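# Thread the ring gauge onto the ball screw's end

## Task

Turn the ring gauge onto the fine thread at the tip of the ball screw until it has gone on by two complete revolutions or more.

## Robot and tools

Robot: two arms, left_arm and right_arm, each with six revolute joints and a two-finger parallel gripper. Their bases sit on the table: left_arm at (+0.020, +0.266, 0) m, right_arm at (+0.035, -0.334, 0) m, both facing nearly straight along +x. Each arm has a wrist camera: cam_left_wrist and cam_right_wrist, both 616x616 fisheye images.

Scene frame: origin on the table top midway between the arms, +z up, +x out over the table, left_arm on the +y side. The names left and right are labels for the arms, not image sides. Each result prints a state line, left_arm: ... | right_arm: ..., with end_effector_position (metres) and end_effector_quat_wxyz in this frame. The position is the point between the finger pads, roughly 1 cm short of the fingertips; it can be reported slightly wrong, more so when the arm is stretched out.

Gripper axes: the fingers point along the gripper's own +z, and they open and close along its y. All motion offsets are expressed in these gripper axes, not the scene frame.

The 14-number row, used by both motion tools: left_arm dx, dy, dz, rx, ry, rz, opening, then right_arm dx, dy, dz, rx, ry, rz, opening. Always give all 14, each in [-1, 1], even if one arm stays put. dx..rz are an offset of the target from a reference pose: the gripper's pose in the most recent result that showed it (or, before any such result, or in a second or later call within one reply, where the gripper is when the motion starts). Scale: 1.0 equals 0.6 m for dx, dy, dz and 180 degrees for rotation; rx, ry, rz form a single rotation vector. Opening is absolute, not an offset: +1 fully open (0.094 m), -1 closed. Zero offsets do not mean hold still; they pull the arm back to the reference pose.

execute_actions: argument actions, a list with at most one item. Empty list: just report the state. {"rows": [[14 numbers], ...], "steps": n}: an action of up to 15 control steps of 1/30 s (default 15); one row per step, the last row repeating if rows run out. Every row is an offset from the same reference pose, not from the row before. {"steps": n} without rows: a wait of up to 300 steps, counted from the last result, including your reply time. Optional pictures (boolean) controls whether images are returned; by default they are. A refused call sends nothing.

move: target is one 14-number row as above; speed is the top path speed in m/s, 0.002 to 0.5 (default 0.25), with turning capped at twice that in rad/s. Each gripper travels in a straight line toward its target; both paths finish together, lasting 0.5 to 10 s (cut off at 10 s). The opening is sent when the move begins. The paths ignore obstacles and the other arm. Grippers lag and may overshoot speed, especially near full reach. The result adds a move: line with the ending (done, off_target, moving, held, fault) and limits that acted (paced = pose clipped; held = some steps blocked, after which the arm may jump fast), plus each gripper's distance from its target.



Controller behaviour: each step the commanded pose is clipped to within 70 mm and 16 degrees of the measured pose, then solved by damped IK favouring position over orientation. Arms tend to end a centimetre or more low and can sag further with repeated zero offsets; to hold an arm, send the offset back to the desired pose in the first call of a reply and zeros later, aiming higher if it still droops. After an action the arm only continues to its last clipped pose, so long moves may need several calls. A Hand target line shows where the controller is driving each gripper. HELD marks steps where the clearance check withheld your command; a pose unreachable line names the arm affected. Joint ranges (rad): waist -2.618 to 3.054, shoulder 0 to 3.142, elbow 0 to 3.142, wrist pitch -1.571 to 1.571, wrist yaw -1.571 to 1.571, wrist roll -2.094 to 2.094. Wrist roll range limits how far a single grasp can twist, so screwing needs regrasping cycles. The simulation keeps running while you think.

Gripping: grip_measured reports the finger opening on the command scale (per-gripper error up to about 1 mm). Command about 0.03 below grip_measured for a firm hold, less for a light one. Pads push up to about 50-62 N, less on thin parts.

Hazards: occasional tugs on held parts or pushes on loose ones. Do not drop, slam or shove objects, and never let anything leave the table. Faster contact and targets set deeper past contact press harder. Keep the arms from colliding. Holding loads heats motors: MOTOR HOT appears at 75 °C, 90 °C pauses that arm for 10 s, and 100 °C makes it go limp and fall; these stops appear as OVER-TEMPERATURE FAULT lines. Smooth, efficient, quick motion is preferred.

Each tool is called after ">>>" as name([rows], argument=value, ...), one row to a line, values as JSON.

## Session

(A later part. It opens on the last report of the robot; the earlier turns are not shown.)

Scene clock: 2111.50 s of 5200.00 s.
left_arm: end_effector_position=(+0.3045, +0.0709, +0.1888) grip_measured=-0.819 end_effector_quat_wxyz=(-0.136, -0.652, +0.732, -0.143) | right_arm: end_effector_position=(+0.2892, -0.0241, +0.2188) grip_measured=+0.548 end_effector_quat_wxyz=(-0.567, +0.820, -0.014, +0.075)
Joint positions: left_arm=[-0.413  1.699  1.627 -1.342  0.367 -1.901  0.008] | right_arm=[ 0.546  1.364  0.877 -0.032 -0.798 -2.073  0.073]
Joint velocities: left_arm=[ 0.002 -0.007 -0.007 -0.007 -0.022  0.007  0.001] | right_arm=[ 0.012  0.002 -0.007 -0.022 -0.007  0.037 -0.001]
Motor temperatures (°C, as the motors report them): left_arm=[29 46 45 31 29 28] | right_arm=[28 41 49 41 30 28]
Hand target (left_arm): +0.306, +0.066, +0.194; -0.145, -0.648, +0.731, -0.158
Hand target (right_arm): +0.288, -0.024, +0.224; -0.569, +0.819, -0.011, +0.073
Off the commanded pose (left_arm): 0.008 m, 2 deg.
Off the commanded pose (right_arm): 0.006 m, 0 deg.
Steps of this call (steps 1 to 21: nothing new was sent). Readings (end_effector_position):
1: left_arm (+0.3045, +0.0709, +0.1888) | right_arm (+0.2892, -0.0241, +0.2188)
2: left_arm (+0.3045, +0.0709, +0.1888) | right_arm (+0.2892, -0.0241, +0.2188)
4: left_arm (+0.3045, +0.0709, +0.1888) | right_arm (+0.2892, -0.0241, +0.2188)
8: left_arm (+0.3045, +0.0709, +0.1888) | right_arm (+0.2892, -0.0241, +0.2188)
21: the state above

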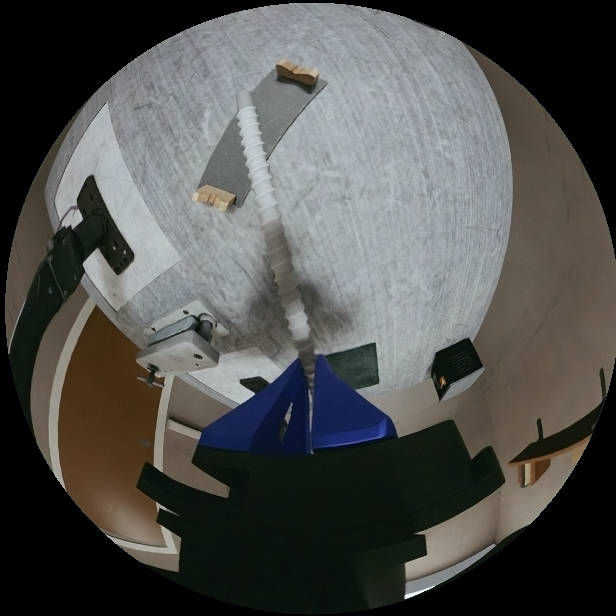

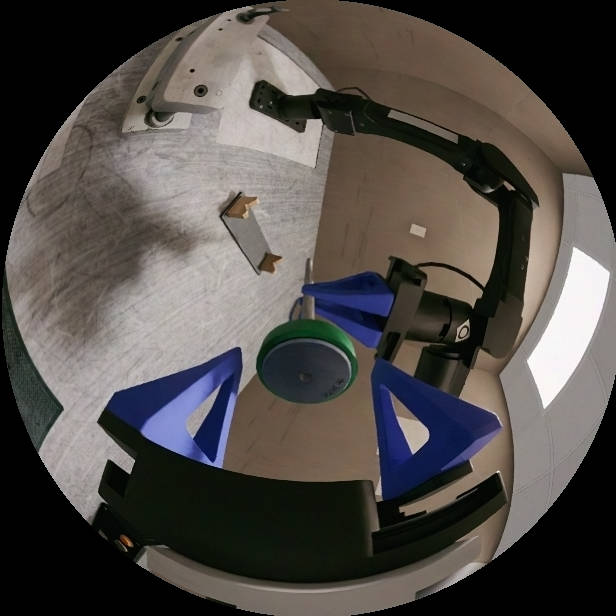

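>>> execute_actions([
  {"rows":[[0.0108,-0.0039,-0.0051,0.0027,0.011,0.0019,-0.87,-0.0024,-0.0068,-0.0032,0.0011,-0.0022,0.0,0.55],[0.0108,-0.0039,-0.0051,0.0027,0.011,0.0019,-0.87,-0.0031,-0.005,-0.003,0.0006,-0.0024,0.0005,0.55],[0.0108,-0.0039,-0.0051,0.0027,0.011,0.0019,-0.87,-0.0038,-0.0031,-0.0028,0.0002,-0.0025,0.001,0.55],[0.0108,-0.0039,-0.0051,0.0027,0.011,0.0019,-0.87,-0.0045,-0.0013,-0.0026,-0.0003,-0.0027,0.0015,0.55],[0.0108,-0.0039,-0.0051,0.0027,0.011,0.0019,-0.87,-0.0052,0.0006,-0.0024,-0.0008,-0.0029,0.0021,0.55],[0.0108,-0.0039,-0.0051,0.0027,0.011,0.0019,-0.87,-0.0059,0.0025,-0.0022,-0.0013,-0.0031,0.0026,0.55],[0.0108,-0.0039,-0.0051,0.0027,0.011,0.0019,-0.87,-0.0066,0.0043,-0.002,-0.0017,-0.0032,0.0031,0.55],[0.0108,-0.0039,-0.0051,0.0027,0.011,0.0019,-0.87,-0.0073,0.0062,-0.0018,-0.0022,-0.0034,0.0036,0.55]],"steps":15},
], pictures=false)

>>> wait(seconds=0.7)

>>> zoom_image(camera="cam_right_wrist", region=[230, 240, 390, 400])

Scene clock: 2130.57 s of 5200.00 s.
left_arm: end_effector_position=(+0.3045, +0.0709, +0.1888) grip_measured=-0.819 end_effector_quat_wxyz=(-0.136, -0.652, +0.732, -0.143) | right_arm: end_effector_position=(+0.2892, -0.0241, +0.2188) grip_measured=+0.548 end_effector_quat_wxyz=(-0.567, +0.820, -0.013, +0.075)
Joint positions: left_arm=[-0.413  1.699  1.627 -1.342  0.367 -1.901  0.008] | right_arm=[ 0.546  1.364  0.877 -0.032 -0.798 -2.074  0.073]
Joint velocities: left_arm=[-0.002 -0.017 -0.017  0.022  0.007  0.022 -0.001] | right_arm=[ 0.002  0.012 -0.017 -0.051 -0.022 -0.007 -0.   ]
Motor temperatures (°C, as the motors report them): left_arm=[29 46 45 31 29 28] | right_arm=[28 41 49 41 30 28]
Hand target (left_arm): +0.306, +0.066, +0.194; -0.145, -0.648, +0.731, -0.158
Hand target (right_arm): +0.285, -0.026, +0.215; -0.565, +0.823, -0.015, +0.067
Off the commanded pose (left_arm): 0.008 m, 2 deg.
Off the commanded pose (right_arm): 0.006 m, 1 deg.
Steps of this call (steps 1 to 90: nothing new was sent; then 15.57 s passed at rest; steps 91 to 105: all 15 steps of this action). Readings (end_effector_position):
91: left_arm (+0.3045, +0.0709, +0.1888) | right_arm (+0.2892, -0.0241, +0.2188)
92: left_arm (+0.3045, +0.0709, +0.1888) | right_arm (+0.2892, -0.0241, +0.2188)
94: left_arm (+0.3045, +0.0709, +0.1888) | right_arm (+0.2892, -0.0241, +0.2188)
98: left_arm (+0.3045, +0.0709, +0.1888) | right_arm (+0.2892, -0.0241, +0.2188)
105: the state above

Scene clock: 2131.27 s of 5200.00 s.
left_arm: end_effector_position=(+0.3045, +0.0709, +0.1888) grip_measured=-0.819 end_effector_quat_wxyz=(-0.136, -0.652, +0.732, -0.143) | right_arm: end_effector_position=(+0.2892, -0.0241, +0.2188) grip_measured=+0.548 end_effector_quat_wxyz=(-0.567, +0.820, -0.013, +0.075)
Joint positions: left_arm=[-0.413  1.699  1.627 -1.342  0.367 -1.901  0.008] | right_arm=[ 0.546  1.364  0.877 -0.032 -0.798 -2.074  0.073]
Joint velocities: left_arm=[ 0.007  0.007 -0.002 -0.007  0.007  0.022 -0.001] | right_arm=[-0.007 -0.017 -0.002 -0.022 -0.081  0.007 -0.   ]
Motor temperatures (°C, as the motors report them): left_arm=[29 46 45 31 29 28] | right_arm=[28 41 49 41 30 28]
Hand target (left_arm): +0.306, +0.066, +0.194; -0.145, -0.648, +0.731, -0.158
Hand target (right_arm): +0.285, -0.026, +0.215; -0.565, +0.823, -0.015, +0.067
Off the commanded pose (left_arm): 0.008 m, 2 deg.
Off the commanded pose (right_arm): 0.006 m, 1 deg.
Steps of this call (steps 1 to 21: nothing new was sent). Readings (end_effector_position):
1: left_arm (+0.3045, +0.0709, +0.1888) | right_arm (+0.2892, -0.0241, +0.2188)
2: left_arm (+0.3045, +0.0709, +0.1888) | right_arm (+0.2892, -0.0241, +0.2188)
4: left_arm (+0.3045, +0.0709, +0.1888) | right_arm (+0.2892, -0.0241, +0.2188)
8: left_arm (+0.3045, +0.0709, +0.1888) | right_arm (+0.2892, -0.0241, +0.2188)
21: the state above

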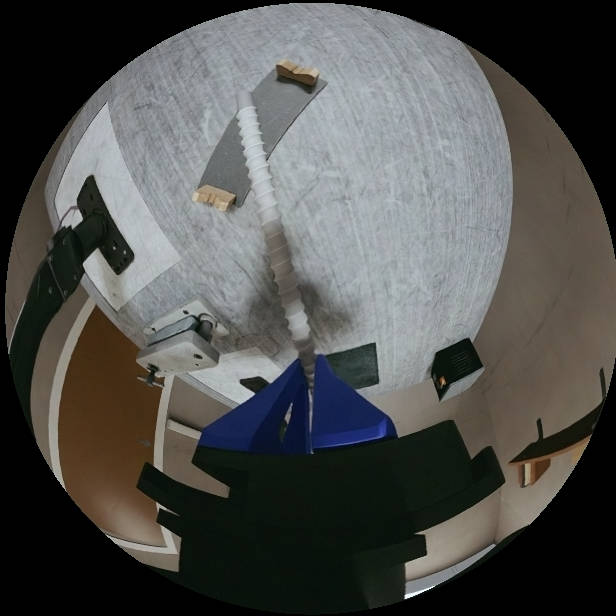

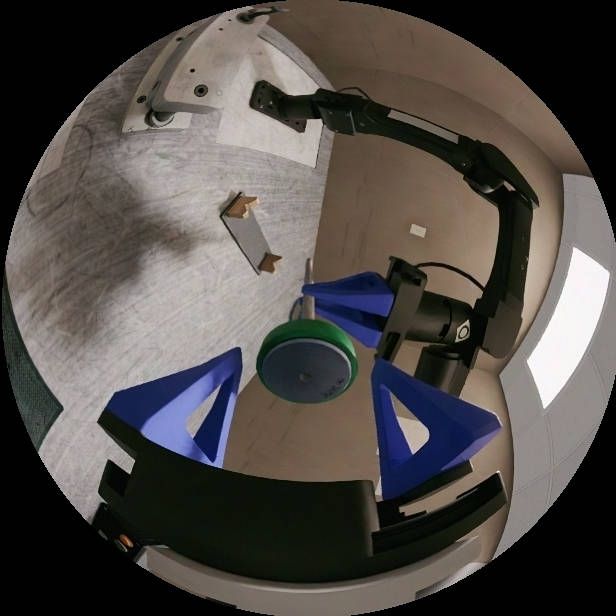

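Region (230, 240, 390, 400) of cam_right_wrist's 616x616 image, scaled by 3.150, with more detail than that image has.

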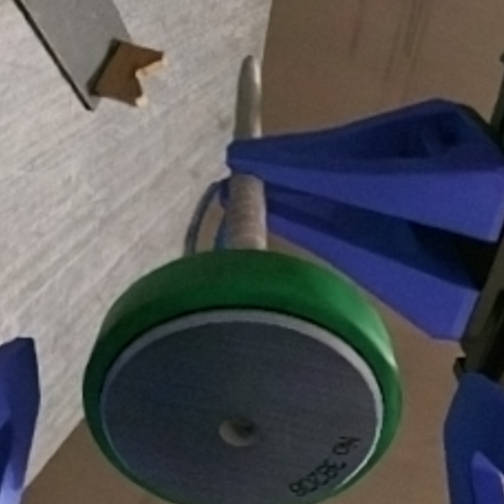

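>>> execute_actions([
  {"rows":[[0.0108,-0.0039,-0.0051,0.0027,0.011,0.0019,-0.87,-0.0065,0.004,-0.0022,-0.0021,-0.0033,0.0034,0.55],[0.0108,-0.0039,-0.0051,0.0027,0.011,0.0019,-0.87,-0.0057,0.0018,-0.0025,-0.0019,-0.0032,0.0032,0.55],[0.0108,-0.0039,-0.0051,0.0027,0.011,0.0019,-0.87,-0.0049,-0.0003,-0.0029,-0.0018,-0.0032,0.0031,0.55],[0.0108,-0.0039,-0.0051,0.0027,0.011,0.0019,-0.87,-0.0041,-0.0025,-0.0032,-0.0017,-0.0031,0.0029,0.55]],"steps":15},
], pictures=false)

>>> execute_actions([
  {"steps":10},
], pictures=false)

>>> execute_actions([
  {"rows":[[0.0108,-0.0039,-0.0051,0.0027,0.011,0.0019,-0.87,-0.0011,-0.0079,-0.0032,0.0021,-0.001,-0.0013,0.45],[0.0108,-0.0039,-0.0051,0.0027,0.011,0.0019,-0.87,-0.0005,-0.0089,-0.0032,0.0028,-0.0006,-0.0021,0.38],[0.0108,-0.0039,-0.0051,0.0027,0.011,0.0019,-0.87,0,-0.0099,-0.0032,0.0035,-0.0002,-0.0029,0.31],[0.0108,-0.0039,-0.0051,0.0027,0.011,0.0019,-0.87,0,-0.0099,-0.0032,0.0035,-0.0002,-0.0029,0.25],[0.0108,-0.0039,-0.0051,0.0027,0.011,0.0019,-0.87,0,-0.0099,-0.0032,0.0035,-0.0002,-0.0029,0.2],[0.0108,-0.0039,-0.0051,0.0027,0.011,0.0019,-0.87,0,-0.0099,-0.0032,0.0035,-0.0002,-0.0029,0.17],[0.0108,-0.0039,-0.0051,0.0027,0.011,0.0019,-0.87,0,-0.0099,-0.0032,0.0035,-0.0002,-0.0029,0.15],[0.0108,-0.0039,-0.0051,0.0027,0.011,0.0019,-0.87,0,-0.0099,-0.0032,0.0035,-0.0002,-0.0029,0.13],[0.0108,-0.0039,-0.0051,0.0027,0.011,0.0019,-0.87,0,-0.0099,-0.0032,0.0035,-0.0002,-0.0029,0.115],[0.0108,-0.0039,-0.0051,0.0027,0.011,0.0019,-0.87,0,-0.0099,-0.0032,0.0035,-0.0002,-0.0029,0.1],[0.0108,-0.0039,-0.0051,0.0027,0.011,0.0019,-0.87,0,-0.0099,-0.0032,0.0035,-0.0002,-0.0029,0.09],[0.0108,-0.0039,-0.0051,0.0027,0.011,0.0019,-0.87,0,-0.0099,-0.0032,0.0035,-0.0002,-0.0029,0.08],[0.0108,-0.0039,-0.0051,0.0027,0.011,0.0019,-0.87,0,-0.0099,-0.0032,0.0035,-0.0002,-0.0029,0.07],[0.0108,-0.0039,-0.0051,0.0027,0.011,0.0019,-0.87,0,-0.0099,-0.0032,0.0035,-0.0002,-0.0029,0.06],[0.0108,-0.0039,-0.0051,0.0027,0.011,0.0019,-0.87,0,-0.0099,-0.0032,0.0035,-0.0002,-0.0029,0.05]],"steps":15},
], pictures=false)

>>> execute_actions([
  {"rows":[[0.0108,-0.0039,-0.0051,0.0027,0.011,0.0019,-0.87,-0.0008,-0.0114,-0.0025,0.0042,-0.0008,-0.0036,0.04],[0.0108,-0.0039,-0.0051,0.0027,0.011,0.0019,-0.87,-0.0016,-0.0128,-0.0018,0.0049,-0.0015,-0.0044,0.04],[0.0108,-0.0039,-0.0051,0.0027,0.011,0.0019,-0.87,-0.0024,-0.0143,-0.0011,0.0055,-0.0021,-0.0051,0.04],[0.0108,-0.0039,-0.0051,0.0027,0.011,0.0019,-0.87,-0.0032,-0.0157,-0.0004,0.0062,-0.0027,-0.0058,0.04]],"steps":6},
], pictures=false)

>>> execute_actions([
  {"rows":[[0.0108,-0.0039,-0.0051,0.0027,0.011,0.0019,-0.87,-0.0027,-0.0163,-0.0004,0.0066,-0.0023,0.0037,0.04],[0.0108,-0.0039,-0.0051,0.0027,0.011,0.0019,-0.87,-0.0018,-0.0171,-0.0003,0.0071,-0.0016,0.0088,0.04],[0.0108,-0.0039,-0.0051,0.0027,0.011,0.0019,-0.87,-0.0007,-0.0183,-0.0003,0.0079,-0.0008,0.0158,0.04],[0.0108,-0.0039,-0.0051,0.0027,0.011,0.0019,-0.87,0.0004,-0.0194,-0.0003,0.0087,-0.0001,0.0247,0.04],[0.0108,-0.0039,-0.0051,0.0027,0.011,0.0019,-0.87,0.0015,-0.0205,-0.0002,0.0094,0.0005,0.0326,0.04],[0.0108,-0.0039,-0.0051,0.0027,0.011,0.0019,-0.87,0.0023,-0.0214,-0.0002,0.01,0.0006,0.0415,0.04],[0.0108,-0.0039,-0.0051,0.0027,0.011,0.0019,-0.87,0.0023,-0.0214,-0.0002,0.01,0.0006,0.0515,0.04],[0.0108,-0.0039,-0.0051,0.0027,0.011,0.0019,-0.87,0.0023,-0.0214,-0.0002,0.01,0.0006,0.0615,0.04],[0.0108,-0.0039,-0.0051,0.0027,0.011,0.0019,-0.87,0.0023,-0.0214,-0.0002,0.01,0.0006,0.0715,0.04],[0.0108,-0.0039,-0.0051,0.0027,0.011,0.0019,-0.87,0.0023,-0.0214,-0.0002,0.01,0.0006,0.0815,0.04],[0.0108,-0.0039,-0.0051,0.0027,0.011,0.0019,-0.87,0.0023,-0.0214,-0.0002,0.01,-0.0001,0.0915,0.04],[0.0108,-0.0039,-0.0051,0.0027,0.011,0.0019,-0.87,0.0023,-0.0214,-0.0002,0.01,-0.0001,0.1015,0.04],[0.0108,-0.0039,-0.0051,0.0027,0.011,0.0019,-0.87,0.0023,-0.0214,-0.0002,0.01,-0.0001,0.1115,0.04],[0.0108,-0.0039,-0.0051,0.0027,0.011,0.0019,-0.87,0.0023,-0.0214,-0.0002,0.01,-0.0001,0.1215,0.04],[0.0108,-0.0039,-0.0051,0.0027,0.011,0.0019,-0.87,0.0023,-0.0214,-0.0002,0.01,-0.0001,0.1315,0.04]],"steps":15},
], pictures=false)

>>> execute_actions([
  {"rows":[[0.0108,-0.0039,-0.0051,0.0027,0.011,0.0019,-0.87,-0.004,-0.0211,-0.0002,0.0097,-0.0024,0.0505,0.04],[0.0108,-0.0039,-0.0051,0.0027,0.011,0.0019,-0.87,-0.004,-0.0211,-0.0002,0.0097,-0.0024,0.0605,0.04],[0.0108,-0.0039,-0.0051,0.0027,0.011,0.0019,-0.87,-0.004,-0.0211,-0.0002,0.0097,-0.0024,0.0705,0.04],[0.0108,-0.0039,-0.0051,0.0027,0.011,0.0019,-0.87,-0.004,-0.0211,-0.0002,0.0097,-0.0024,0.0805,0.04],[0.0108,-0.0039,-0.0051,0.0027,0.011,0.0019,-0.87,-0.004,-0.0211,-0.0002,0.0097,-0.0024,0.0905,0.04],[0.0108,-0.0039,-0.0051,0.0027,0.011,0.0019,-0.87,-0.004,-0.0211,-0.0002,0.0095,-0.0032,0.1005,0.04],[0.0108,-0.0039,-0.0051,0.0027,0.011,0.0019,-0.87,-0.004,-0.0211,-0.0002,0.0095,-0.0032,0.1105,0.04],[0.0108,-0.0039,-0.0051,0.0027,0.011,0.0019,-0.87,-0.004,-0.0211,-0.0002,0.0095,-0.0032,0.1205,0.04],[0.0108,-0.0039,-0.0051,0.0027,0.011,0.0019,-0.87,-0.004,-0.0211,-0.0002,0.0095,-0.0032,0.1305,0.04],[0.0108,-0.0039,-0.0051,0.0027,0.011,0.0019,-0.87,-0.004,-0.0211,-0.0002,0.0095,-0.0032,0.1405,0.04],[0.0108,-0.0039,-0.0051,0.0027,0.011,0.0019,-0.87,-0.004,-0.0211,-0.0002,0.0092,-0.0039,0.1505,0.04],[0.0108,-0.0039,-0.0051,0.0027,0.011,0.0019,-0.87,-0.004,-0.0211,-0.0002,0.0092,-0.0039,0.1605,0.04],[0.0108,-0.0039,-0.0051,0.0027,0.011,0.0019,-0.87,-0.004,-0.0211,-0.0002,0.0092,-0.0039,0.1705,0.04],[0.0108,-0.0039,-0.0051,0.0027,0.011,0.0019,-0.87,-0.004,-0.0211,-0.0002,0.0092,-0.0039,0.1805,0.04],[0.0108,-0.0039,-0.0051,0.0027,0.011,0.0019,-0.87,-0.004,-0.0211,-0.0002,0.0092,-0.0039,0.1905,0.04]],"steps":15},
], pictures=false)

>>> execute_actions([
  {"rows":[[0.0108,-0.0039,-0.0051,0.0027,0.011,0.0019,-0.87,-0.0129,-0.0172,-0.0002,0.0077,-0.0065,0.0505,0.04],[0.0108,-0.0039,-0.0051,0.0027,0.011,0.0019,-0.87,-0.0129,-0.0172,-0.0002,0.0077,-0.0065,0.0605,0.04],[0.0108,-0.0039,-0.0051,0.0027,0.011,0.0019,-0.87,-0.0129,-0.0172,-0.0002,0.0077,-0.0065,0.0705,0.04],[0.0108,-0.0039,-0.0051,0.0027,0.011,0.0019,-0.87,-0.0129,-0.0172,-0.0002,0.0077,-0.0065,0.0805,0.04],[0.0108,-0.0039,-0.0051,0.0027,0.011,0.0019,-0.87,-0.0129,-0.0172,-0.0002,0.0077,-0.0065,0.0905,0.04],[0.0108,-0.0039,-0.0051,0.0027,0.011,0.0019,-0.87,-0.0129,-0.0172,-0.0002,0.0071,-0.0071,0.1005,0.04],[0.0108,-0.0039,-0.0051,0.0027,0.011,0.0019,-0.87,-0.0129,-0.0172,-0.0002,0.0071,-0.0071,0.1105,0.04],[0.0108,-0.0039,-0.0051,0.0027,0.011,0.0019,-0.87,-0.0129,-0.0172,-0.0002,0.0071,-0.0071,0.1205,0.04],[0.0108,-0.0039,-0.0051,0.0027,0.011,0.0019,-0.87,-0.0129,-0.0172,-0.0002,0.0071,-0.0071,0.1305,0.04],[0.0108,-0.0039,-0.0051,0.0027,0.011,0.0019,-0.87,-0.0129,-0.0172,-0.0002,0.0071,-0.0071,0.1405,0.04],[0.0108,-0.0039,-0.0051,0.0027,0.011,0.0019,-0.87,-0.0129,-0.0172,-0.0002,0.0065,-0.0076,0.1505,0.04],[0.0108,-0.0039,-0.0051,0.0027,0.011,0.0019,-0.87,-0.0129,-0.0172,-0.0002,0.0065,-0.0076,0.1605,0.04],[0.0108,-0.0039,-0.0051,0.0027,0.011,0.0019,-0.87,-0.0129,-0.0172,-0.0002,0.0065,-0.0076,0.1705,0.04],[0.0108,-0.0039,-0.0051,0.0027,0.011,0.0019,-0.87,-0.0129,-0.0172,-0.0002,0.0065,-0.0076,0.1805,0.04],[0.0108,-0.0039,-0.0051,0.0027,0.011,0.0019,-0.87,-0.0129,-0.0172,-0.0002,0.0065,-0.0076,0.1905,0.04]],"steps":15},
], pictures=false)

>>> execute_actions([
  {"rows":[[0.0108,-0.0039,-0.0051,0.0027,0.011,0.0019,-0.87,-0.0193,-0.0095,-0.0002,0.0039,-0.0092,0.0505,0.04],[0.0108,-0.0039,-0.0051,0.0027,0.011,0.0019,-0.87,-0.0193,-0.0095,-0.0002,0.0039,-0.0092,0.0605,0.04],[0.0108,-0.0039,-0.0051,0.0027,0.011,0.0019,-0.87,-0.0193,-0.0095,-0.0002,0.0039,-0.0092,0.0705,0.04],[0.0108,-0.0039,-0.0051,0.0027,0.011,0.0019,-0.87,-0.0193,-0.0095,-0.0002,0.0039,-0.0092,0.0805,0.04],[0.0108,-0.0039,-0.0051,0.0027,0.011,0.0019,-0.87,-0.0193,-0.0095,-0.0002,0.0039,-0.0092,0.0905,0.04],[0.0108,-0.0039,-0.0051,0.0027,0.011,0.0019,-0.87,-0.0193,-0.0095,-0.0002,0.0032,-0.0095,0.1005,0.04],[0.0108,-0.0039,-0.0051,0.0027,0.011,0.0019,-0.87,-0.0193,-0.0095,-0.0002,0.0032,-0.0095,0.1105,0.04],[0.0108,-0.0039,-0.0051,0.0027,0.011,0.0019,-0.87,-0.0193,-0.0095,-0.0002,0.0032,-0.0095,0.1205,0.04],[0.0108,-0.0039,-0.0051,0.0027,0.011,0.0019,-0.87,-0.0193,-0.0095,-0.0002,0.0032,-0.0095,0.1305,0.04],[0.0108,-0.0039,-0.0051,0.0027,0.011,0.0019,-0.87,-0.0193,-0.0095,-0.0002,0.0032,-0.0095,0.1405,0.04],[0.0108,-0.0039,-0.0051,0.0027,0.011,0.0019,-0.87,-0.0193,-0.0095,-0.0002,0.0024,-0.0097,0.1505,0.04],[0.0108,-0.0039,-0.0051,0.0027,0.011,0.0019,-0.87,-0.0193,-0.0095,-0.0002,0.0024,-0.0097,0.1605,0.04],[0.0108,-0.0039,-0.0051,0.0027,0.011,0.0019,-0.87,-0.0193,-0.0095,-0.0002,0.0024,-0.0097,0.1705,0.04],[0.0108,-0.0039,-0.0051,0.0027,0.011,0.0019,-0.87,-0.0193,-0.0095,-0.0002,0.0024,-0.0097,0.1805,0.04],[0.0108,-0.0039,-0.0051,0.0027,0.011,0.0019,-0.87,-0.0193,-0.0095,-0.0002,0.0024,-0.0097,0.1905,0.04]],"steps":15},
], pictures=false)

>>> execute_actions([
  {"rows":[[0.0108,-0.0039,-0.0051,0.0027,0.011,0.0019,-0.87,-0.0215,0.0002,-0.0002,-0.0007,-0.01,0.0505,0.04],[0.0108,-0.0039,-0.0051,0.0027,0.011,0.0019,-0.87,-0.0215,0.0002,-0.0002,-0.0007,-0.01,0.0605,0.04],[0.0108,-0.0039,-0.0051,0.0027,0.011,0.0019,-0.87,-0.0215,0.0002,-0.0002,-0.0007,-0.01,0.0705,0.04],[0.0108,-0.0039,-0.0051,0.0027,0.011,0.0019,-0.87,-0.0215,0.0002,-0.0002,-0.0007,-0.01,0.0805,0.04],[0.0108,-0.0039,-0.0051,0.0027,0.011,0.0019,-0.87,-0.0215,0.0002,-0.0002,-0.0007,-0.01,0.0905,0.04],[0.0108,-0.0039,-0.0051,0.0027,0.011,0.0019,-0.87,-0.0215,0.0002,-0.0002,-0.0015,-0.0099,0.1005,0.04],[0.0108,-0.0039,-0.0051,0.0027,0.011,0.0019,-0.87,-0.0215,0.0002,-0.0002,-0.0015,-0.0099,0.1105,0.04],[0.0108,-0.0039,-0.0051,0.0027,0.011,0.0019,-0.87,-0.0215,0.0002,-0.0002,-0.0015,-0.0099,0.1205,0.04],[0.0108,-0.0039,-0.0051,0.0027,0.011,0.0019,-0.87,-0.0215,0.0002,-0.0002,-0.0015,-0.0099,0.1305,0.04],[0.0108,-0.0039,-0.0051,0.0027,0.011,0.0019,-0.87,-0.0215,0.0002,-0.0002,-0.0015,-0.0099,0.1405,0.04],[0.0108,-0.0039,-0.0051,0.0027,0.011,0.0019,-0.87,-0.0215,0.0002,-0.0002,-0.0022,-0.0098,0.1505,0.04],[0.0108,-0.0039,-0.0051,0.0027,0.011,0.0019,-0.87,-0.0215,0.0002,-0.0002,-0.0022,-0.0098,0.1605,0.04],[0.0108,-0.0039,-0.0051,0.0027,0.011,0.0019,-0.87,-0.0215,0.0002,-0.0002,-0.0022,-0.0098,0.1705,0.04],[0.0108,-0.0039,-0.0051,0.0027,0.011,0.0019,-0.87,-0.0215,0.0002,-0.0002,-0.0022,-0.0098,0.1805,0.04],[0.0108,-0.0039,-0.0051,0.0027,0.011,0.0019,-0.87,-0.0215,0.0002,-0.0002,-0.0022,-0.0098,0.1905,0.04]],"steps":15},
], pictures=false)

>>> execute_actions([
  {"rows":[[0.0108,-0.0039,-0.0051,0.0027,0.011,0.0019,-0.87,-0.0191,0.0099,-0.0002,-0.0051,-0.0086,0.0505,0.04],[0.0108,-0.0039,-0.0051,0.0027,0.011,0.0019,-0.87,-0.0191,0.0099,-0.0002,-0.0051,-0.0086,0.0605,0.04],[0.0108,-0.0039,-0.0051,0.0027,0.011,0.0019,-0.87,-0.0191,0.0099,-0.0002,-0.0051,-0.0086,0.0705,0.04],[0.0108,-0.0039,-0.0051,0.0027,0.011,0.0019,-0.87,-0.0191,0.0099,-0.0002,-0.0051,-0.0086,0.0805,0.04],[0.0108,-0.0039,-0.0051,0.0027,0.011,0.0019,-0.87,-0.0191,0.0099,-0.0002,-0.0051,-0.0086,0.0905,0.04],[0.0108,-0.0039,-0.0051,0.0027,0.011,0.0019,-0.87,-0.0191,0.0099,-0.0002,-0.0058,-0.0082,0.1005,0.04],[0.0108,-0.0039,-0.0051,0.0027,0.011,0.0019,-0.87,-0.0191,0.0099,-0.0002,-0.0058,-0.0082,0.1105,0.04],[0.0108,-0.0039,-0.0051,0.0027,0.011,0.0019,-0.87,-0.0191,0.0099,-0.0002,-0.0058,-0.0082,0.1205,0.04],[0.0108,-0.0039,-0.0051,0.0027,0.011,0.0019,-0.87,-0.0191,0.0099,-0.0002,-0.0058,-0.0082,0.1305,0.04],[0.0108,-0.0039,-0.0051,0.0027,0.011,0.0019,-0.87,-0.0191,0.0099,-0.0002,-0.0058,-0.0082,0.1405,0.04],[0.0108,-0.0039,-0.0051,0.0027,0.011,0.0019,-0.87,-0.0191,0.0099,-0.0002,-0.0064,-0.0077,0.1505,0.04],[0.0108,-0.0039,-0.0051,0.0027,0.011,0.0019,-0.87,-0.0191,0.0099,-0.0002,-0.0064,-0.0077,0.1605,0.04],[0.0108,-0.0039,-0.0051,0.0027,0.011,0.0019,-0.87,-0.0191,0.0099,-0.0002,-0.0064,-0.0077,0.1705,0.04],[0.0108,-0.0039,-0.0051,0.0027,0.011,0.0019,-0.87,-0.0191,0.0099,-0.0002,-0.0064,-0.0077,0.1805,0.04],[0.0108,-0.0039,-0.0051,0.0027,0.011,0.0019,-0.87,-0.0191,0.0099,-0.0002,-0.0064,-0.0077,0.1905,0.04]],"steps":15},
], pictures=false)

>>> execute_actions([
  {"rows":[[0.0108,-0.0039,-0.0051,0.0027,0.011,0.0019,-0.87,-0.0124,0.0176,-0.0002,-0.0085,-0.0053,0.0505,0.04],[0.0108,-0.0039,-0.0051,0.0027,0.011,0.0019,-0.87,-0.0124,0.0176,-0.0002,-0.0085,-0.0053,0.0605,0.04],[0.0108,-0.0039,-0.0051,0.0027,0.011,0.0019,-0.87,-0.0124,0.0176,-0.0002,-0.0085,-0.0053,0.0705,0.04],[0.0108,-0.0039,-0.0051,0.0027,0.011,0.0019,-0.87,-0.0124,0.0176,-0.0002,-0.0085,-0.0053,0.0805,0.04],[0.0108,-0.0039,-0.0051,0.0027,0.011,0.0019,-0.87,-0.0124,0.0176,-0.0002,-0.0085,-0.0053,0.0905,0.04],[0.0108,-0.0039,-0.0051,0.0027,0.011,0.0019,-0.87,-0.0124,0.0176,-0.0002,-0.0089,-0.0046,0.1005,0.04],[0.0108,-0.0039,-0.0051,0.0027,0.011,0.0019,-0.87,-0.0124,0.0176,-0.0002,-0.0089,-0.0046,0.1105,0.04],[0.0108,-0.0039,-0.0051,0.0027,0.011,0.0019,-0.87,-0.0124,0.0176,-0.0002,-0.0089,-0.0046,0.1205,0.04],[0.0108,-0.0039,-0.0051,0.0027,0.011,0.0019,-0.87,-0.0124,0.0176,-0.0002,-0.0089,-0.0046,0.1305,0.04],[0.0108,-0.0039,-0.0051,0.0027,0.011,0.0019,-0.87,-0.0124,0.0176,-0.0002,-0.0089,-0.0046,0.1405,0.04],[0.0108,-0.0039,-0.0051,0.0027,0.011,0.0019,-0.87,-0.0124,0.0176,-0.0002,-0.0092,-0.0039,0.1505,0.04],[0.0108,-0.0039,-0.0051,0.0027,0.011,0.0019,-0.87,-0.0124,0.0176,-0.0002,-0.0092,-0.0039,0.1605,0.04],[0.0108,-0.0039,-0.0051,0.0027,0.011,0.0019,-0.87,-0.0124,0.0176,-0.0002,-0.0092,-0.0039,0.1705,0.04],[0.0108,-0.0039,-0.0051,0.0027,0.011,0.0019,-0.87,-0.0124,0.0176,-0.0002,-0.0092,-0.0039,0.1805,0.04],[0.0108,-0.0039,-0.0051,0.0027,0.011,0.0019,-0.87,-0.0124,0.0176,-0.0002,-0.0092,-0.0039,0.1905,0.04]],"steps":15},
], pictures=false)

>>> execute_actions([
  {"rows":[[0.0108,-0.0039,-0.0051,0.0027,0.011,0.0019,-0.87,-0.003,0.0213,-0.0002,-0.01,-0.0008,0.0505,0.04],[0.0108,-0.0039,-0.0051,0.0027,0.011,0.0019,-0.87,-0.003,0.0213,-0.0002,-0.01,-0.0008,0.0605,0.04],[0.0108,-0.0039,-0.0051,0.0027,0.011,0.0019,-0.87,-0.003,0.0213,-0.0002,-0.01,-0.0008,0.0705,0.04],[0.0108,-0.0039,-0.0051,0.0027,0.011,0.0019,-0.87,-0.003,0.0213,-0.0002,-0.01,-0.0008,0.0805,0.04],[0.0108,-0.0039,-0.0051,0.0027,0.011,0.0019,-0.87,-0.003,0.0213,-0.0002,-0.01,-0.0008,0.0905,0.04],[0.0108,-0.0039,-0.0051,0.0027,0.011,0.0019,-0.87,-0.003,0.0213,-0.0002,-0.01,0,0.1005,0.04],[0.0108,-0.0039,-0.0051,0.0027,0.011,0.0019,-0.87,-0.003,0.0213,-0.0002,-0.01,0,0.1105,0.04],[0.0108,-0.0039,-0.0051,0.0027,0.011,0.0019,-0.87,-0.003,0.0213,-0.0002,-0.01,0,0.1205,0.04],[0.0108,-0.0039,-0.0051,0.0027,0.011,0.0019,-0.87,-0.003,0.0213,-0.0002,-0.01,0,0.1305,0.04],[0.0108,-0.0039,-0.0051,0.0027,0.011,0.0019,-0.87,-0.003,0.0213,-0.0002,-0.01,0,0.1405,0.04],[0.0108,-0.0039,-0.0051,0.0027,0.011,0.0019,-0.87,-0.003,0.0213,-0.0002,-0.01,0.0008,0.1505,0.04],[0.0108,-0.0039,-0.0051,0.0027,0.011,0.0019,-0.87,-0.003,0.0213,-0.0002,-0.01,0.0008,0.1605,0.04],[0.0108,-0.0039,-0.0051,0.0027,0.011,0.0019,-0.87,-0.003,0.0213,-0.0002,-0.01,0.0008,0.1705,0.04],[0.0108,-0.0039,-0.0051,0.0027,0.011,0.0019,-0.87,-0.003,0.0213,-0.0002,-0.01,0.0008,0.1805,0.04],[0.0108,-0.0039,-0.0051,0.0027,0.011,0.0019,-0.87,-0.003,0.0213,-0.0002,-0.01,0.0008,0.1905,0.04]],"steps":15},
], pictures=false)

>>> execute_actions([
  {"rows":[[0.0108,-0.0039,-0.0051,0.0027,0.011,0.0019,-0.87,0.0071,0.0203,-0.0002,-0.0093,0.0039,0.0505,0.04],[0.0108,-0.0039,-0.0051,0.0027,0.011,0.0019,-0.87,0.0071,0.0203,-0.0002,-0.0093,0.0039,0.0605,0.04],[0.0108,-0.0039,-0.0051,0.0027,0.011,0.0019,-0.87,0.0071,0.0203,-0.0002,-0.0093,0.0039,0.0705,0.04],[0.0108,-0.0039,-0.0051,0.0027,0.011,0.0019,-0.87,0.0071,0.0203,-0.0002,-0.0093,0.0039,0.0805,0.04],[0.0108,-0.0039,-0.0051,0.0027,0.011,0.0019,-0.87,0.0071,0.0203,-0.0002,-0.0093,0.0039,0.0905,0.04],[0.0108,-0.0039,-0.0051,0.0027,0.011,0.0019,-0.87,0.0071,0.0203,-0.0002,-0.0089,0.0046,0.1005,0.04],[0.0108,-0.0039,-0.0051,0.0027,0.011,0.0019,-0.87,0.0071,0.0203,-0.0002,-0.0089,0.0046,0.1105,0.04],[0.0108,-0.0039,-0.0051,0.0027,0.011,0.0019,-0.87,0.0071,0.0203,-0.0002,-0.0089,0.0046,0.1205,0.04],[0.0108,-0.0039,-0.0051,0.0027,0.011,0.0019,-0.87,0.0071,0.0203,-0.0002,-0.0089,0.0046,0.1305,0.04],[0.0108,-0.0039,-0.0051,0.0027,0.011,0.0019,-0.87,0.0071,0.0203,-0.0002,-0.0087,0.005,0.1398,0.04],[0.0108,-0.0039,-0.0051,0.0027,0.011,0.0019,-0.87,0.0071,0.0203,-0.0002,-0.0087,0.0051,0.1478,0.04],[0.0108,-0.0039,-0.0051,0.0027,0.011,0.0019,-0.87,0.0076,0.0188,-0.0002,-0.0075,0.0053,0.1549,0.04],[0.0108,-0.0039,-0.0051,0.0027,0.011,0.0019,-0.87,0.0081,0.0173,-0.0003,-0.0063,0.0055,0.161,0.04],[0.0108,-0.0039,-0.0051,0.0027,0.011,0.0019,-0.87,0.0087,0.0158,-0.0003,-0.0052,0.0058,0.165,0.04],[0.0108,-0.0039,-0.0051,0.0027,0.011,0.0019,-0.87,0.0092,0.0143,-0.0004,-0.004,0.006,0.1681,0.04]],"steps":15},
], pictures=false)

>>> wait(seconds=0.7)

>>> zoom_image(camera="cam_right_wrist", region=[230, 240, 390, 400])

Scene clock: 2251.77 s of 5200.00 s.
left_arm: end_effector_position=(+0.3045, +0.0709, +0.1888) grip_measured=-0.819 end_effector_quat_wxyz=(-0.136, -0.652, +0.732, -0.143) | right_arm: end_effector_position=(+0.2886, -0.0245, +0.2175) grip_measured=+0.548 end_effector_quat_wxyz=(-0.565, +0.822, -0.014, +0.072)
Joint positions: left_arm=[-0.413  1.699  1.627 -1.342  0.367 -1.901  0.008] | right_arm=[ 0.546  1.364  0.877 -0.04  -0.798 -2.075  0.073]
Joint velocities: left_arm=[-0.017  0.002 -0.002 -0.051 -0.037  0.037 -0.001] | right_arm=[-0.012 -0.037  0.002  0.007 -0.022  0.051  0.001]
Motor temperatures (°C, as the motors report them): left_arm=[29 47 45 31 29 28] | right_arm=[28 41 46 40 30 28]
Hand target (left_arm): +0.306, +0.066, +0.194; -0.145, -0.648, +0.731, -0.158
Hand target (right_arm): +0.286, -0.025, +0.221; -0.565, +0.822, -0.014, +0.068
Off the commanded pose (left_arm): 0.008 m, 2 deg.
Off the commanded pose (right_arm): 0.004 m, 0 deg.
Steps of this call (steps 1 to 90: nothing new was sent; then 117.00 s passed at rest; steps 91 to 105: all 15 steps of this action). Readings (end_effector_position):
91: left_arm (+0.3045, +0.0709, +0.1888) | right_arm (+0.2892, -0.0241, +0.2188)
92: left_arm (+0.3045, +0.0709, +0.1888) | right_arm (+0.2892, -0.0241, +0.2188)
94: left_arm (+0.3045, +0.0709, +0.1888) | right_arm (+0.2891, -0.0242, +0.2186)
98: left_arm (+0.3045, +0.0709, +0.1888) | right_arm (+0.2888, -0.0244, +0.2178)
105: the state above

Scene clock: 2252.10 s of 5200.00 s.
left_arm: end_effector_position=(+0.3045, +0.0709, +0.1888) grip_measured=-0.819 end_effector_quat_wxyz=(-0.136, -0.652, +0.732, -0.143) | right_arm: end_effector_position=(+0.2886, -0.0245, +0.2174) grip_measured=+0.548 end_effector_quat_wxyz=(-0.565, +0.822, -0.014, +0.072)
Joint positions: left_arm=[-0.413  1.699  1.627 -1.342  0.367 -1.901  0.008] | right_arm=[ 0.546  1.364  0.877 -0.04  -0.798 -2.076  0.073]
Joint velocities: left_arm=[ 0.012 -0.007 -0.007 -0.051 -0.022 -0.051 -0.   ] | right_arm=[ 0.007 -0.032  0.007  0.007  0.007  0.066 -0.001]
Motor temperatures (°C, as the motors report them): left_arm=[29 47 45 31 29 28] | right_arm=[28 41 46 40 30 28]
Hand target (left_arm): +0.306, +0.066, +0.194; -0.145, -0.648, +0.731, -0.158
Hand target (right_arm): +0.287, -0.025, +0.221; -0.565, +0.822, -0.014, +0.068
Off the commanded pose (left_arm): 0.008 m, 2 deg.
Off the commanded pose (right_arm): 0.004 m, 0 deg.
Steps of this call (steps 1 to 10: nothing new was sent). Readings (end_effector_position):
1: left_arm (+0.3045, +0.0709, +0.1888) | right_arm (+0.2886, -0.0245, +0.2175)
2: left_arm (+0.3045, +0.0709, +0.1888) | right_arm (+0.2886, -0.0245, +0.2174)
4: left_arm (+0.3045, +0.0709, +0.1888) | right_arm (+0.2886, -0.0245, +0.2174)
8: left_arm (+0.3045, +0.0709, +0.1888) | right_arm (+0.2886, -0.0245, +0.2174)
10: the state above

Scene clock: 2252.60 s of 5200.00 s.
left_arm: end_effector_position=(+0.3045, +0.0709, +0.1888) grip_measured=-0.819 end_effector_quat_wxyz=(-0.136, -0.652, +0.732, -0.143) | right_arm: end_effector_position=(+0.2886, -0.0245, +0.2175) grip_measured=+0.077 end_effector_quat_wxyz=(-0.565, +0.822, -0.014, +0.073)
Joint positions: left_arm=[-0.413  1.699  1.627 -1.342  0.367 -1.901  0.008] | right_arm=[ 0.546  1.364  0.877 -0.04  -0.798 -2.076  0.051]
Joint velocities: left_arm=[ 0.012 -0.007  0.002  0.022 -0.037 -0.037 -0.   ] | right_arm=[-0.002  0.002 -0.002 -0.007 -0.007 -0.022  0.   ]
Motor temperatures (°C, as the motors report them): left_arm=[29 47 45 31 29 28] | right_arm=[28 41 46 40 30 28]
Hand target (left_arm): +0.306, +0.066, +0.194; -0.145, -0.648, +0.731, -0.158
Hand target (right_arm): +0.288, -0.024, +0.224; -0.569, +0.819, -0.010, +0.075
Off the commanded pose (left_arm): 0.008 m, 2 deg.
Off the commanded pose (right_arm): 0.006 m, 1 deg.
Steps of this call (steps 1 to 15: all 15 steps of this action). Readings (end_effector_position):
1: left_arm (+0.3045, +0.0709, +0.1888) | right_arm (+0.2886, -0.0245, +0.2174)
2: left_arm (+0.3045, +0.0709, +0.1888) | right_arm (+0.2886, -0.0245, +0.2174)
4: left_arm (+0.3045, +0.0709, +0.1888) | right_arm (+0.2886, -0.0245, +0.2174)
8: left_arm (+0.3045, +0.0709, +0.1888) | right_arm (+0.2886, -0.0245, +0.2174)
15: the state above

Scene clock: 2252.80 s of 5200.00 s.
left_arm: end_effector_position=(+0.3045, +0.0709, +0.1888) grip_measured=-0.819 end_effector_quat_wxyz=(-0.136, -0.652, +0.732, -0.143) | right_arm: end_effector_position=(+0.2887, -0.0244, +0.2177) grip_measured=+0.077 end_effector_quat_wxyz=(-0.565, +0.822, -0.014, +0.073)
Joint positions: left_arm=[-0.413  1.699  1.627 -1.342  0.367 -1.901  0.008] | right_arm=[ 0.546  1.364  0.877 -0.038 -0.798 -2.076  0.051]
Joint velocities: left_arm=[-0.012 -0.012 -0.012 -0.066  0.022 -0.051  0.001] | right_arm=[ 0.007  0.007 -0.007 -0.037 -0.007 -0.022 -0.001]
Motor temperatures (°C, as the motors report them): left_arm=[29 47 45 31 29 28] | right_arm=[28 41 46 40 30 28]
Hand target (left_arm): +0.306, +0.066, +0.194; -0.145, -0.648, +0.731, -0.158
Hand target (right_arm): +0.286, -0.021, +0.226; -0.572, +0.817, -0.004, +0.075
Off the commanded pose (left_arm): 0.008 m, 2 deg.
Off the commanded pose (right_arm): 0.009 m, 2 deg.
Steps of this call (steps 1 to 6: all 6 steps of this action). Readings (end_effector_position):
1: left_arm (+0.3045, +0.0709, +0.1888) | right_arm (+0.2886, -0.0245, +0.2175)
2: left_arm (+0.3045, +0.0709, +0.1888) | right_arm (+0.2886, -0.0245, +0.2175)
4: left_arm (+0.3045, +0.0709, +0.1888) | right_arm (+0.2887, -0.0245, +0.2177)
6: the state above

Scene clock: 2253.30 s of 5200.00 s.
left_arm: end_effector_position=(+0.3046, +0.0709, +0.1889) grip_measured=-0.819 end_effector_quat_wxyz=(-0.136, -0.652, +0.732, -0.143) | right_arm: end_effector_position=(+0.2890, -0.0242, +0.2184) grip_measured=+0.077 end_effector_quat_wxyz=(-0.571, +0.810, -0.132, -0.008)
Joint positions: left_arm=[-0.413  1.699  1.627 -1.342  0.367 -1.901  0.008] | right_arm=[ 0.546  1.364  0.877 -0.035 -0.798 -1.785  0.051]
Joint velocities: left_arm=[ 0.012 -0.007  0.002 -0.022 -0.037 -0.022 -0.   ] | right_arm=[-0.002 -0.022 -0.017  0.022 -0.051  0.857 -0.   ]
Motor temperatures (°C, as the motors report them): left_arm=[29 47 45 31 29 28] | right_arm=[28 41 46 40 30 28]
Hand target (left_arm): +0.306, +0.066, +0.194; -0.145, -0.648, +0.731, -0.158
Hand target (right_arm): +0.289, -0.020, +0.230; -0.578, +0.796, -0.175, -0.044
Off the commanded pose (left_arm): 0.007 m, 2 deg.
Off the commanded pose (right_arm): 0.012 m, 7 deg.
Steps of this call (steps 1 to 15: all 15 steps of this action). Readings (end_effector_position):
1: left_arm (+0.3045, +0.0709, +0.1888) | right_arm (+0.2887, -0.0244, +0.2177)
2: left_arm (+0.3045, +0.0709, +0.1888) | right_arm (+0.2888, -0.0244, +0.2178)
4: left_arm (+0.3045, +0.0709, +0.1888) | right_arm (+0.2889, -0.0243, +0.2181)
8: left_arm (+0.3046, +0.0709, +0.1889) | right_arm (+0.2890, -0.0242, +0.2184)
15: the state above

Scene clock: 2253.80 s of 5200.00 s.
left_arm: end_effector_position=(+0.3046, +0.0709, +0.1889) grip_measured=-0.819 end_effector_quat_wxyz=(-0.136, -0.652, +0.732, -0.143) | right_arm: end_effector_position=(+0.2890, -0.0242, +0.2184) grip_measured=+0.077 end_effector_quat_wxyz=(-0.554, +0.758, -0.315, -0.140)
Joint positions: left_arm=[-0.413  1.699  1.627 -1.342  0.367 -1.901  0.008] | right_arm=[ 0.546  1.364  0.877 -0.035 -0.798 -1.321  0.051]
Joint velocities: left_arm=[ 0.007  0.002 -0.017  0.051  0.022  0.037 -0.001] | right_arm=[-0.012 -0.002  0.017  0.022 -0.066  0.813 -0.001]
Motor temperatures (°C, as the motors report them): left_arm=[29 47 45 31 29 28] | right_arm=[28 41 46 40 30 28]
Hand target (left_arm): +0.306, +0.066, +0.194; -0.145, -0.648, +0.731, -0.158
Hand target (right_arm): +0.290, -0.020, +0.230; -0.552, +0.733, -0.356, -0.178
Off the commanded pose (left_arm): 0.008 m, 2 deg.
Off the commanded pose (right_arm): 0.013 m, 8 deg.
Steps of this call (steps 1 to 15: all 15 steps of this action). Readings (end_effector_position):
1: left_arm (+0.3046, +0.0709, +0.1889) | right_arm (+0.2890, -0.0242, +0.2184)
2: left_arm (+0.3046, +0.0709, +0.1889) | right_arm (+0.2890, -0.0242, +0.2184)
4: left_arm (+0.3046, +0.0709, +0.1889) | right_arm (+0.2890, -0.0242, +0.2184)
8: left_arm (+0.3046, +0.0709, +0.1889) | right_arm (+0.2890, -0.0242, +0.2184)
15: the state above

Scene clock: 2254.30 s of 5200.00 s.
left_arm: end_effector_position=(+0.3045, +0.0708, +0.1889) grip_measured=-0.819 end_effector_quat_wxyz=(-0.136, -0.652, +0.732, -0.143) | right_arm: end_effector_position=(+0.2890, -0.0242, +0.2185) grip_measured=+0.077 end_effector_quat_wxyz=(-0.507, +0.665, -0.481, -0.263)
Joint positions: left_arm=[-0.413  1.699  1.627 -1.342  0.368 -1.901  0.008] | right_arm=[ 0.546  1.364  0.877 -0.034 -0.798 -0.855  0.051]
Joint velocities: left_arm=[-0.007  0.012  0.002  0.066 -0.007 -0.022 -0.   ] | right_arm=[ 0.002 -0.002  0.002  0.022 -0.007  0.901  0.001]
Motor temperatures (°C, as the motors report them): left_arm=[29 47 45 31 29 28] | right_arm=[28 41 46 40 30 28]
Hand target (left_arm): +0.306, +0.066, +0.194; -0.145, -0.648, +0.731, -0.158
Hand target (right_arm): +0.290, -0.020, +0.230; -0.496, +0.631, -0.515, -0.301
Off the commanded pose (left_arm): 0.007 m, 2 deg.
Off the commanded pose (right_arm): 0.013 m, 8 deg.
Steps of this call (steps 1 to 15: all 15 steps of this action). Readings (end_effector_position):
1: left_arm (+0.3046, +0.0709, +0.1889) | right_arm (+0.2890, -0.0242, +0.2184)
2: left_arm (+0.3046, +0.0709, +0.1889) | right_arm (+0.2890, -0.0242, +0.2184)
4: left_arm (+0.3046, +0.0709, +0.1889) | right_arm (+0.2890, -0.0242, +0.2184)
8: left_arm (+0.3046, +0.0709, +0.1889) | right_arm (+0.2890, -0.0242, +0.2184)
15: the state above

Scene clock: 2254.80 s of 5200.00 s.
left_arm: end_effector_position=(+0.3045, +0.0708, +0.1889) grip_measured=-0.819 end_effector_quat_wxyz=(-0.136, -0.652, +0.732, -0.143) | right_arm: end_effector_position=(+0.2891, -0.0241, +0.2187) grip_measured=+0.077 end_effector_quat_wxyz=(+0.432, -0.535, +0.622, +0.374)
Joint positions: left_arm=[-0.413  1.699  1.627 -1.342  0.368 -1.901  0.008] | right_arm=[ 0.546  1.364  0.877 -0.033 -0.798 -0.387  0.051]
Joint velocities: left_arm=[-0.027  0.002  0.012  0.037 -0.007 -0.007 -0.   ] | right_arm=[-0.017 -0.017 -0.002 -0.007  0.066  0.857 -0.001]
Motor temperatures (°C, as the motors report them): left_arm=[29 47 45 31 29 28] | right_arm=[28 41 46 40 30 28]
Hand target (left_arm): +0.306, +0.066, +0.194; -0.145, -0.648, +0.731, -0.158
Hand target (right_arm): +0.290, -0.020, +0.231; +0.414, -0.495, +0.646, +0.407
Off the commanded pose (left_arm): 0.007 m, 2 deg.
Off the commanded pose (right_arm): 0.013 m, 8 deg.
Steps of this call (steps 1 to 15: all 15 steps of this action). Readings (end_effector_position):
1: left_arm (+0.3045, +0.0708, +0.1889) | right_arm (+0.2891, -0.0242, +0.2186)
2: left_arm (+0.3045, +0.0708, +0.1889) | right_arm (+0.2891, -0.0242, +0.2186)
4: left_arm (+0.3045, +0.0708, +0.1889) | right_arm (+0.2891, -0.0242, +0.2186)
8: left_arm (+0.3045, +0.0708, +0.1889) | right_arm (+0.2891, -0.0242, +0.2186)
15: the state above

Scene clock: 2255.30 s of 5200.00 s.
left_arm: end_effector_position=(+0.3044, +0.0707, +0.1890) grip_measured=-0.819 end_effector_quat_wxyz=(-0.137, -0.652, +0.732, -0.144) | right_arm: end_effector_position=(+0.2892, -0.0241, +0.2188) grip_measured=+0.077 end_effector_quat_wxyz=(+0.333, -0.375, +0.729, +0.465)
Joint positions: left_arm=[-0.413  1.699  1.627 -1.342  0.369 -1.901  0.008] | right_arm=[ 0.546  1.364  0.877 -0.032 -0.798  0.085  0.051]
Joint velocities: left_arm=[ 0.022 -0.002 -0.007  0.037  0.007  0.022  0.   ] | right_arm=[-0.002 -0.012 -0.002 -0.037  0.095  0.886 -0.   ]
Motor temperatures (°C, as the motors report them): left_arm=[29 47 45 31 29 28] | right_arm=[28 41 47 40 30 28]
Hand target (left_arm): +0.306, +0.066, +0.194; -0.146, -0.648, +0.731, -0.158
Hand target (right_arm): +0.290, -0.020, +0.231; +0.309, -0.332, +0.743, +0.492
Off the commanded pose (left_arm): 0.007 m, 2 deg.
Off the commanded pose (right_arm): 0.013 m, 7 deg.
Steps of this call (steps 1 to 15: all 15 steps of this action). Readings (end_effector_position):
1: left_arm (+0.3045, +0.0707, +0.1889) | right_arm (+0.2891, -0.0241, +0.2187)
2: left_arm (+0.3045, +0.0707, +0.1889) | right_arm (+0.2892, -0.0241, +0.2188)
4: left_arm (+0.3045, +0.0707, +0.1889) | right_arm (+0.2892, -0.0241, +0.2188)
8: left_arm (+0.3045, +0.0707, +0.1889) | right_arm (+0.2892, -0.0241, +0.2188)
15: the state above

Scene clock: 2255.80 s of 5200.00 s.
left_arm: end_effector_position=(+0.3044, +0.0706, +0.1890) grip_measured=-0.819 end_effector_quat_wxyz=(-0.137, -0.652, +0.732, -0.144) | right_arm: end_effector_position=(+0.2893, -0.0241, +0.2190) grip_measured=+0.077 end_effector_quat_wxyz=(+0.215, -0.193, +0.797, +0.530)
Joint positions: left_arm=[-0.413  1.699  1.627 -1.342  0.37  -1.901  0.008] | right_arm=[ 0.546  1.364  0.877 -0.031 -0.798  0.561  0.051]
Joint velocities: left_arm=[-0.017  0.002 -0.017 -0.066 -0.051 -0.007 -0.001] | right_arm=[ 0.012 -0.027  0.007 -0.037 -0.037  0.886 -0.001]
Motor temperatures (°C, as the motors report them): left_arm=[29 47 45 31 29 28] | right_arm=[28 41 47 40 30 28]
Hand target (left_arm): +0.306, +0.066, +0.194; -0.146, -0.647, +0.731, -0.158
Hand target (right_arm): +0.290, -0.020, +0.231; +0.185, -0.149, +0.800, +0.551
Off the commanded pose (left_arm): 0.007 m, 2 deg.
Off the commanded pose (right_arm): 0.013 m, 7 deg.
Steps of this call (steps 1 to 15: all 15 steps of this action). Readings (end_effector_position):
1: left_arm (+0.3044, +0.0707, +0.1890) | right_arm (+0.2892, -0.0241, +0.2188)
2: left_arm (+0.3044, +0.0707, +0.1890) | right_arm (+0.2892, -0.0241, +0.2189)
4: left_arm (+0.3044, +0.0706, +0.1890) | right_arm (+0.2892, -0.0241, +0.2189)
8: left_arm (+0.3044, +0.0706, +0.1890) | right_arm (+0.2892, -0.0241, +0.2189)
15: the state above

Scene clock: 2256.30 s of 5200.00 s.
left_arm: end_effector_position=(+0.3044, +0.0705, +0.1890) grip_measured=-0.819 end_effector_quat_wxyz=(-0.137, -0.652, +0.732, -0.144) | right_arm: end_effector_position=(+0.2894, -0.0241, +0.2189) grip_measured=+0.077 end_effector_quat_wxyz=(+0.083, +0.002, +0.820, +0.566)
Joint positions: left_arm=[-0.413  1.699  1.627 -1.342  0.37  -1.901  0.008] | right_arm=[ 0.546  1.364  0.877 -0.031 -0.797  1.04   0.051]
Joint velocities: left_arm=[-0.012  0.007  0.007  0.007  0.007 -0.095 -0.001] | right_arm=[-0.002 -0.007 -0.012 -0.081  0.022  0.945  0.002]
Motor temperatures (°C, as the motors report them): left_arm=[29 47 45 31 29 28] | right_arm=[28 41 47 40 30 28]
Hand target (left_arm): +0.306, +0.066, +0.195; -0.146, -0.647, +0.731, -0.158
Hand target (right_arm): +0.290, -0.020, +0.231; +0.051, +0.044, +0.812, +0.579
Off the commanded pose (left_arm): 0.007 m, 2 deg.
Off the commanded pose (right_arm): 0.013 m, 7 deg.
Steps of this call (steps 1 to 15: all 15 steps of this action). Readings (end_effector_position):
1: left_arm (+0.3044, +0.0706, +0.1890) | right_arm (+0.2893, -0.0241, +0.2190)
2: left_arm (+0.3044, +0.0706, +0.1890) | right_arm (+0.2893, -0.0241, +0.2190)
4: left_arm (+0.3044, +0.0706, +0.1890) | right_arm (+0.2893, -0.0241, +0.2190)
8: left_arm (+0.3044, +0.0706, +0.1890) | right_arm (+0.2893, -0.0241, +0.2189)
15: the state above

Scene clock: 2256.80 s of 5200.00 s.
left_arm: end_effector_position=(+0.3043, +0.0704, +0.1891) grip_measured=-0.819 end_effector_quat_wxyz=(-0.137, -0.652, +0.732, -0.144) | right_arm: end_effector_position=(+0.2894, -0.0241, +0.2189) grip_measured=+0.077 end_effector_quat_wxyz=(-0.053, +0.196, +0.797, +0.569)
Joint positions: left_arm=[-0.413  1.699  1.627 -1.342  0.37  -1.901  0.008] | right_arm=[ 0.546  1.364  0.877 -0.031 -0.797  1.518  0.051]
Joint velocities: left_arm=[-0.012 -0.007 -0.002 -0.022  0.037  0.037 -0.   ] | right_arm=[ 0.002 -0.002  0.017  0.007 -0.022  0.886  0.   ]
Motor temperatures (°C, as the motors report them): left_arm=[29 47 45 31 29 28] | right_arm=[28 41 47 40 30 28]
Hand target (left_arm): +0.306, +0.066, +0.195; -0.147, -0.647, +0.731, -0.158
Hand target (right_arm): +0.290, -0.020, +0.231; -0.088, +0.236, +0.779, +0.575
Off the commanded pose (left_arm): 0.007 m, 2 deg.
Off the commanded pose (right_arm): 0.013 m, 7 deg.
Steps of this call (steps 1 to 15: all 15 steps of this action). Readings (end_effector_position):
1: left_arm (+0.3044, +0.0705, +0.1890) | right_arm (+0.2894, -0.0241, +0.2189)
2: left_arm (+0.3044, +0.0705, +0.1890) | right_arm (+0.2894, -0.0241, +0.2189)
4: left_arm (+0.3044, +0.0705, +0.1890) | right_arm (+0.2894, -0.0241, +0.2189)
8: left_arm (+0.3044, +0.0705, +0.1890) | right_arm (+0.2894, -0.0241, +0.2189)
15: the state above

Scene clock: 2257.30 s of 5200.00 s.
left_arm: end_effector_position=(+0.3043, +0.0704, +0.1891) grip_measured=-0.819 end_effector_quat_wxyz=(-0.138, -0.652, +0.732, -0.144) | right_arm: end_effector_position=(+0.2894, -0.0241, +0.2189) grip_measured=+0.077 end_effector_quat_wxyz=(-0.179, +0.369, +0.733, +0.543)
Joint positions: left_arm=[-0.413  1.699  1.627 -1.342  0.371 -1.901  0.008] | right_arm=[ 0.546  1.364  0.877 -0.031 -0.797  1.969  0.051]
Joint velocities: left_arm=[-0.007 -0.012  0.017 -0.11   0.007  0.051 -0.   ] | right_arm=[ 0.012 -0.002 -0.007 -0.037 -0.007  0.623 -0.001]
Motor temperatures (°C, as the motors report them): left_arm=[29 47 45 31 29 28] | right_arm=[28 41 47 40 30 28]
Hand target (left_arm): +0.306, +0.066, +0.195; -0.147, -0.647, +0.731, -0.158
Hand target (right_arm): +0.288, -0.021, +0.228; -0.206, +0.390, +0.716, +0.541
Off the commanded pose (left_arm): 0.007 m, 2 deg.
Off the commanded pose (right_arm): 0.010 m, 5 deg.
Steps of this call (steps 1 to 15: all 15 steps of this action). Readings (end_effector_position):
1: left_arm (+0.3043, +0.0704, +0.1891) | right_arm (+0.2894, -0.0241, +0.2189)
2: left_arm (+0.3043, +0.0704, +0.1891) | right_arm (+0.2894, -0.0241, +0.2189)
4: left_arm (+0.3043, +0.0704, +0.1891) | right_arm (+0.2894, -0.0241, +0.2189)
8: left_arm (+0.3043, +0.0704, +0.1891) | right_arm (+0.2894, -0.0241, +0.2189)
15: the state above

Scene clock: 2258.00 s of 5200.00 s.
left_arm: end_effector_position=(+0.3043, +0.0704, +0.1891) grip_measured=-0.819 end_effector_quat_wxyz=(-0.138, -0.652, +0.732, -0.144) | right_arm: end_effector_position=(+0.2894, -0.0241, +0.2189) grip_measured=+0.077 end_effector_quat_wxyz=(-0.202, +0.400, +0.716, +0.535)
Joint positions: left_arm=[-0.413  1.699  1.627 -1.342  0.371 -1.901  0.008] | right_arm=[ 0.546  1.364  0.877 -0.031 -0.797  2.054  0.051]
Joint velocities: left_arm=[-0.012  0.017 -0.002 -0.007  0.037 -0.007  0.001] | right_arm=[-0.012 -0.007 -0.017 -0.022  0.007 -0.007  0.001]
Motor temperatures (°C, as the motors report them): left_arm=[29 47 45 31 29 28] | right_arm=[28 41 47 40 30 28]
Hand target (left_arm): +0.306, +0.066, +0.195; -0.147, -0.647, +0.731, -0.158
Hand target (right_arm): +0.288, -0.021, +0.228; -0.206, +0.390, +0.716, +0.541
Off the commanded pose (left_arm): 0.007 m, 2 deg.
Off the commanded pose (right_arm): 0.010 m, 1 deg.
Steps of this call (steps 1 to 21: nothing new was sent). Readings (end_effector_position):
1: left_arm (+0.3043, +0.0704, +0.1891) | right_arm (+0.2894, -0.0241, +0.2189)
2: left_arm (+0.3043, +0.0704, +0.1891) | right_arm (+0.2894, -0.0241, +0.2189)
4: left_arm (+0.3043, +0.0704, +0.1891) | right_arm (+0.2894, -0.0241, +0.2189)
8: left_arm (+0.3043, +0.0704, +0.1891) | right_arm (+0.2894, -0.0241, +0.2189)
21: the state above

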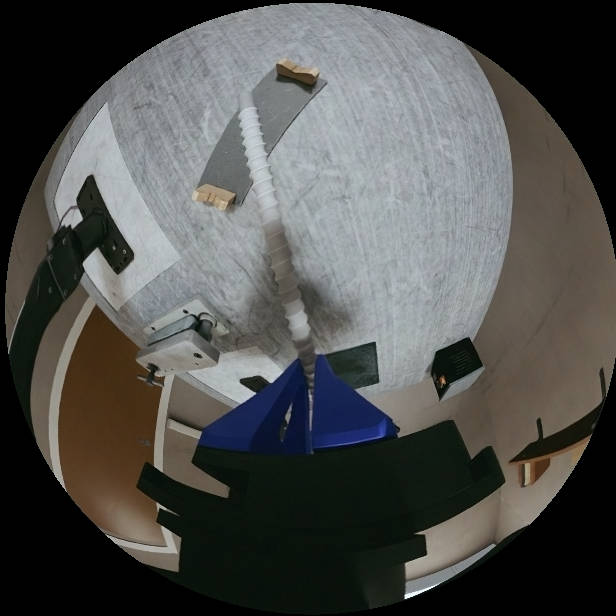

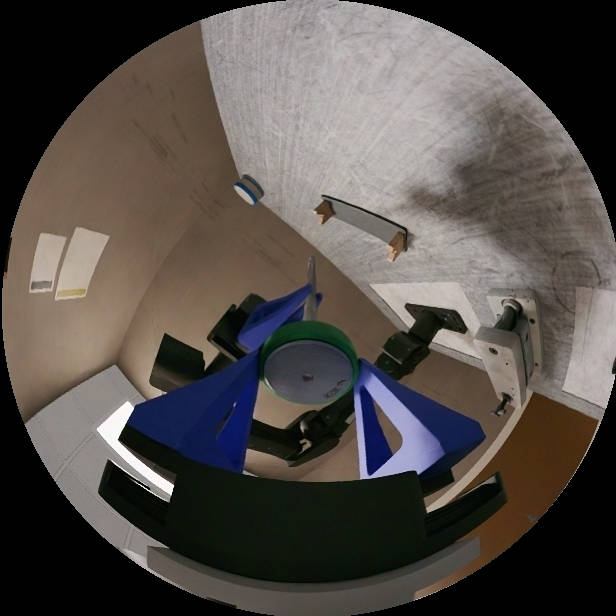

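Region (230, 240, 390, 400) of cam_right_wrist's 616x616 image, scaled by 3.150, with more detail than that image has.

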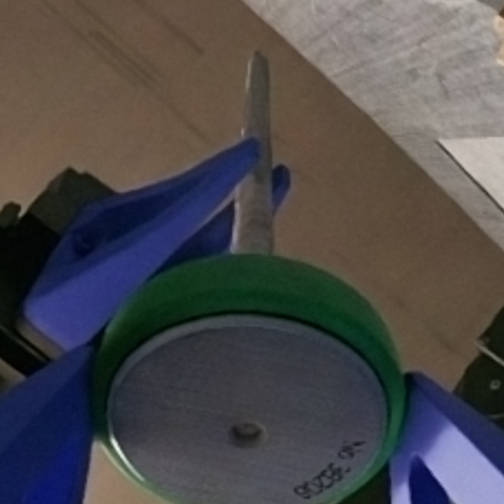

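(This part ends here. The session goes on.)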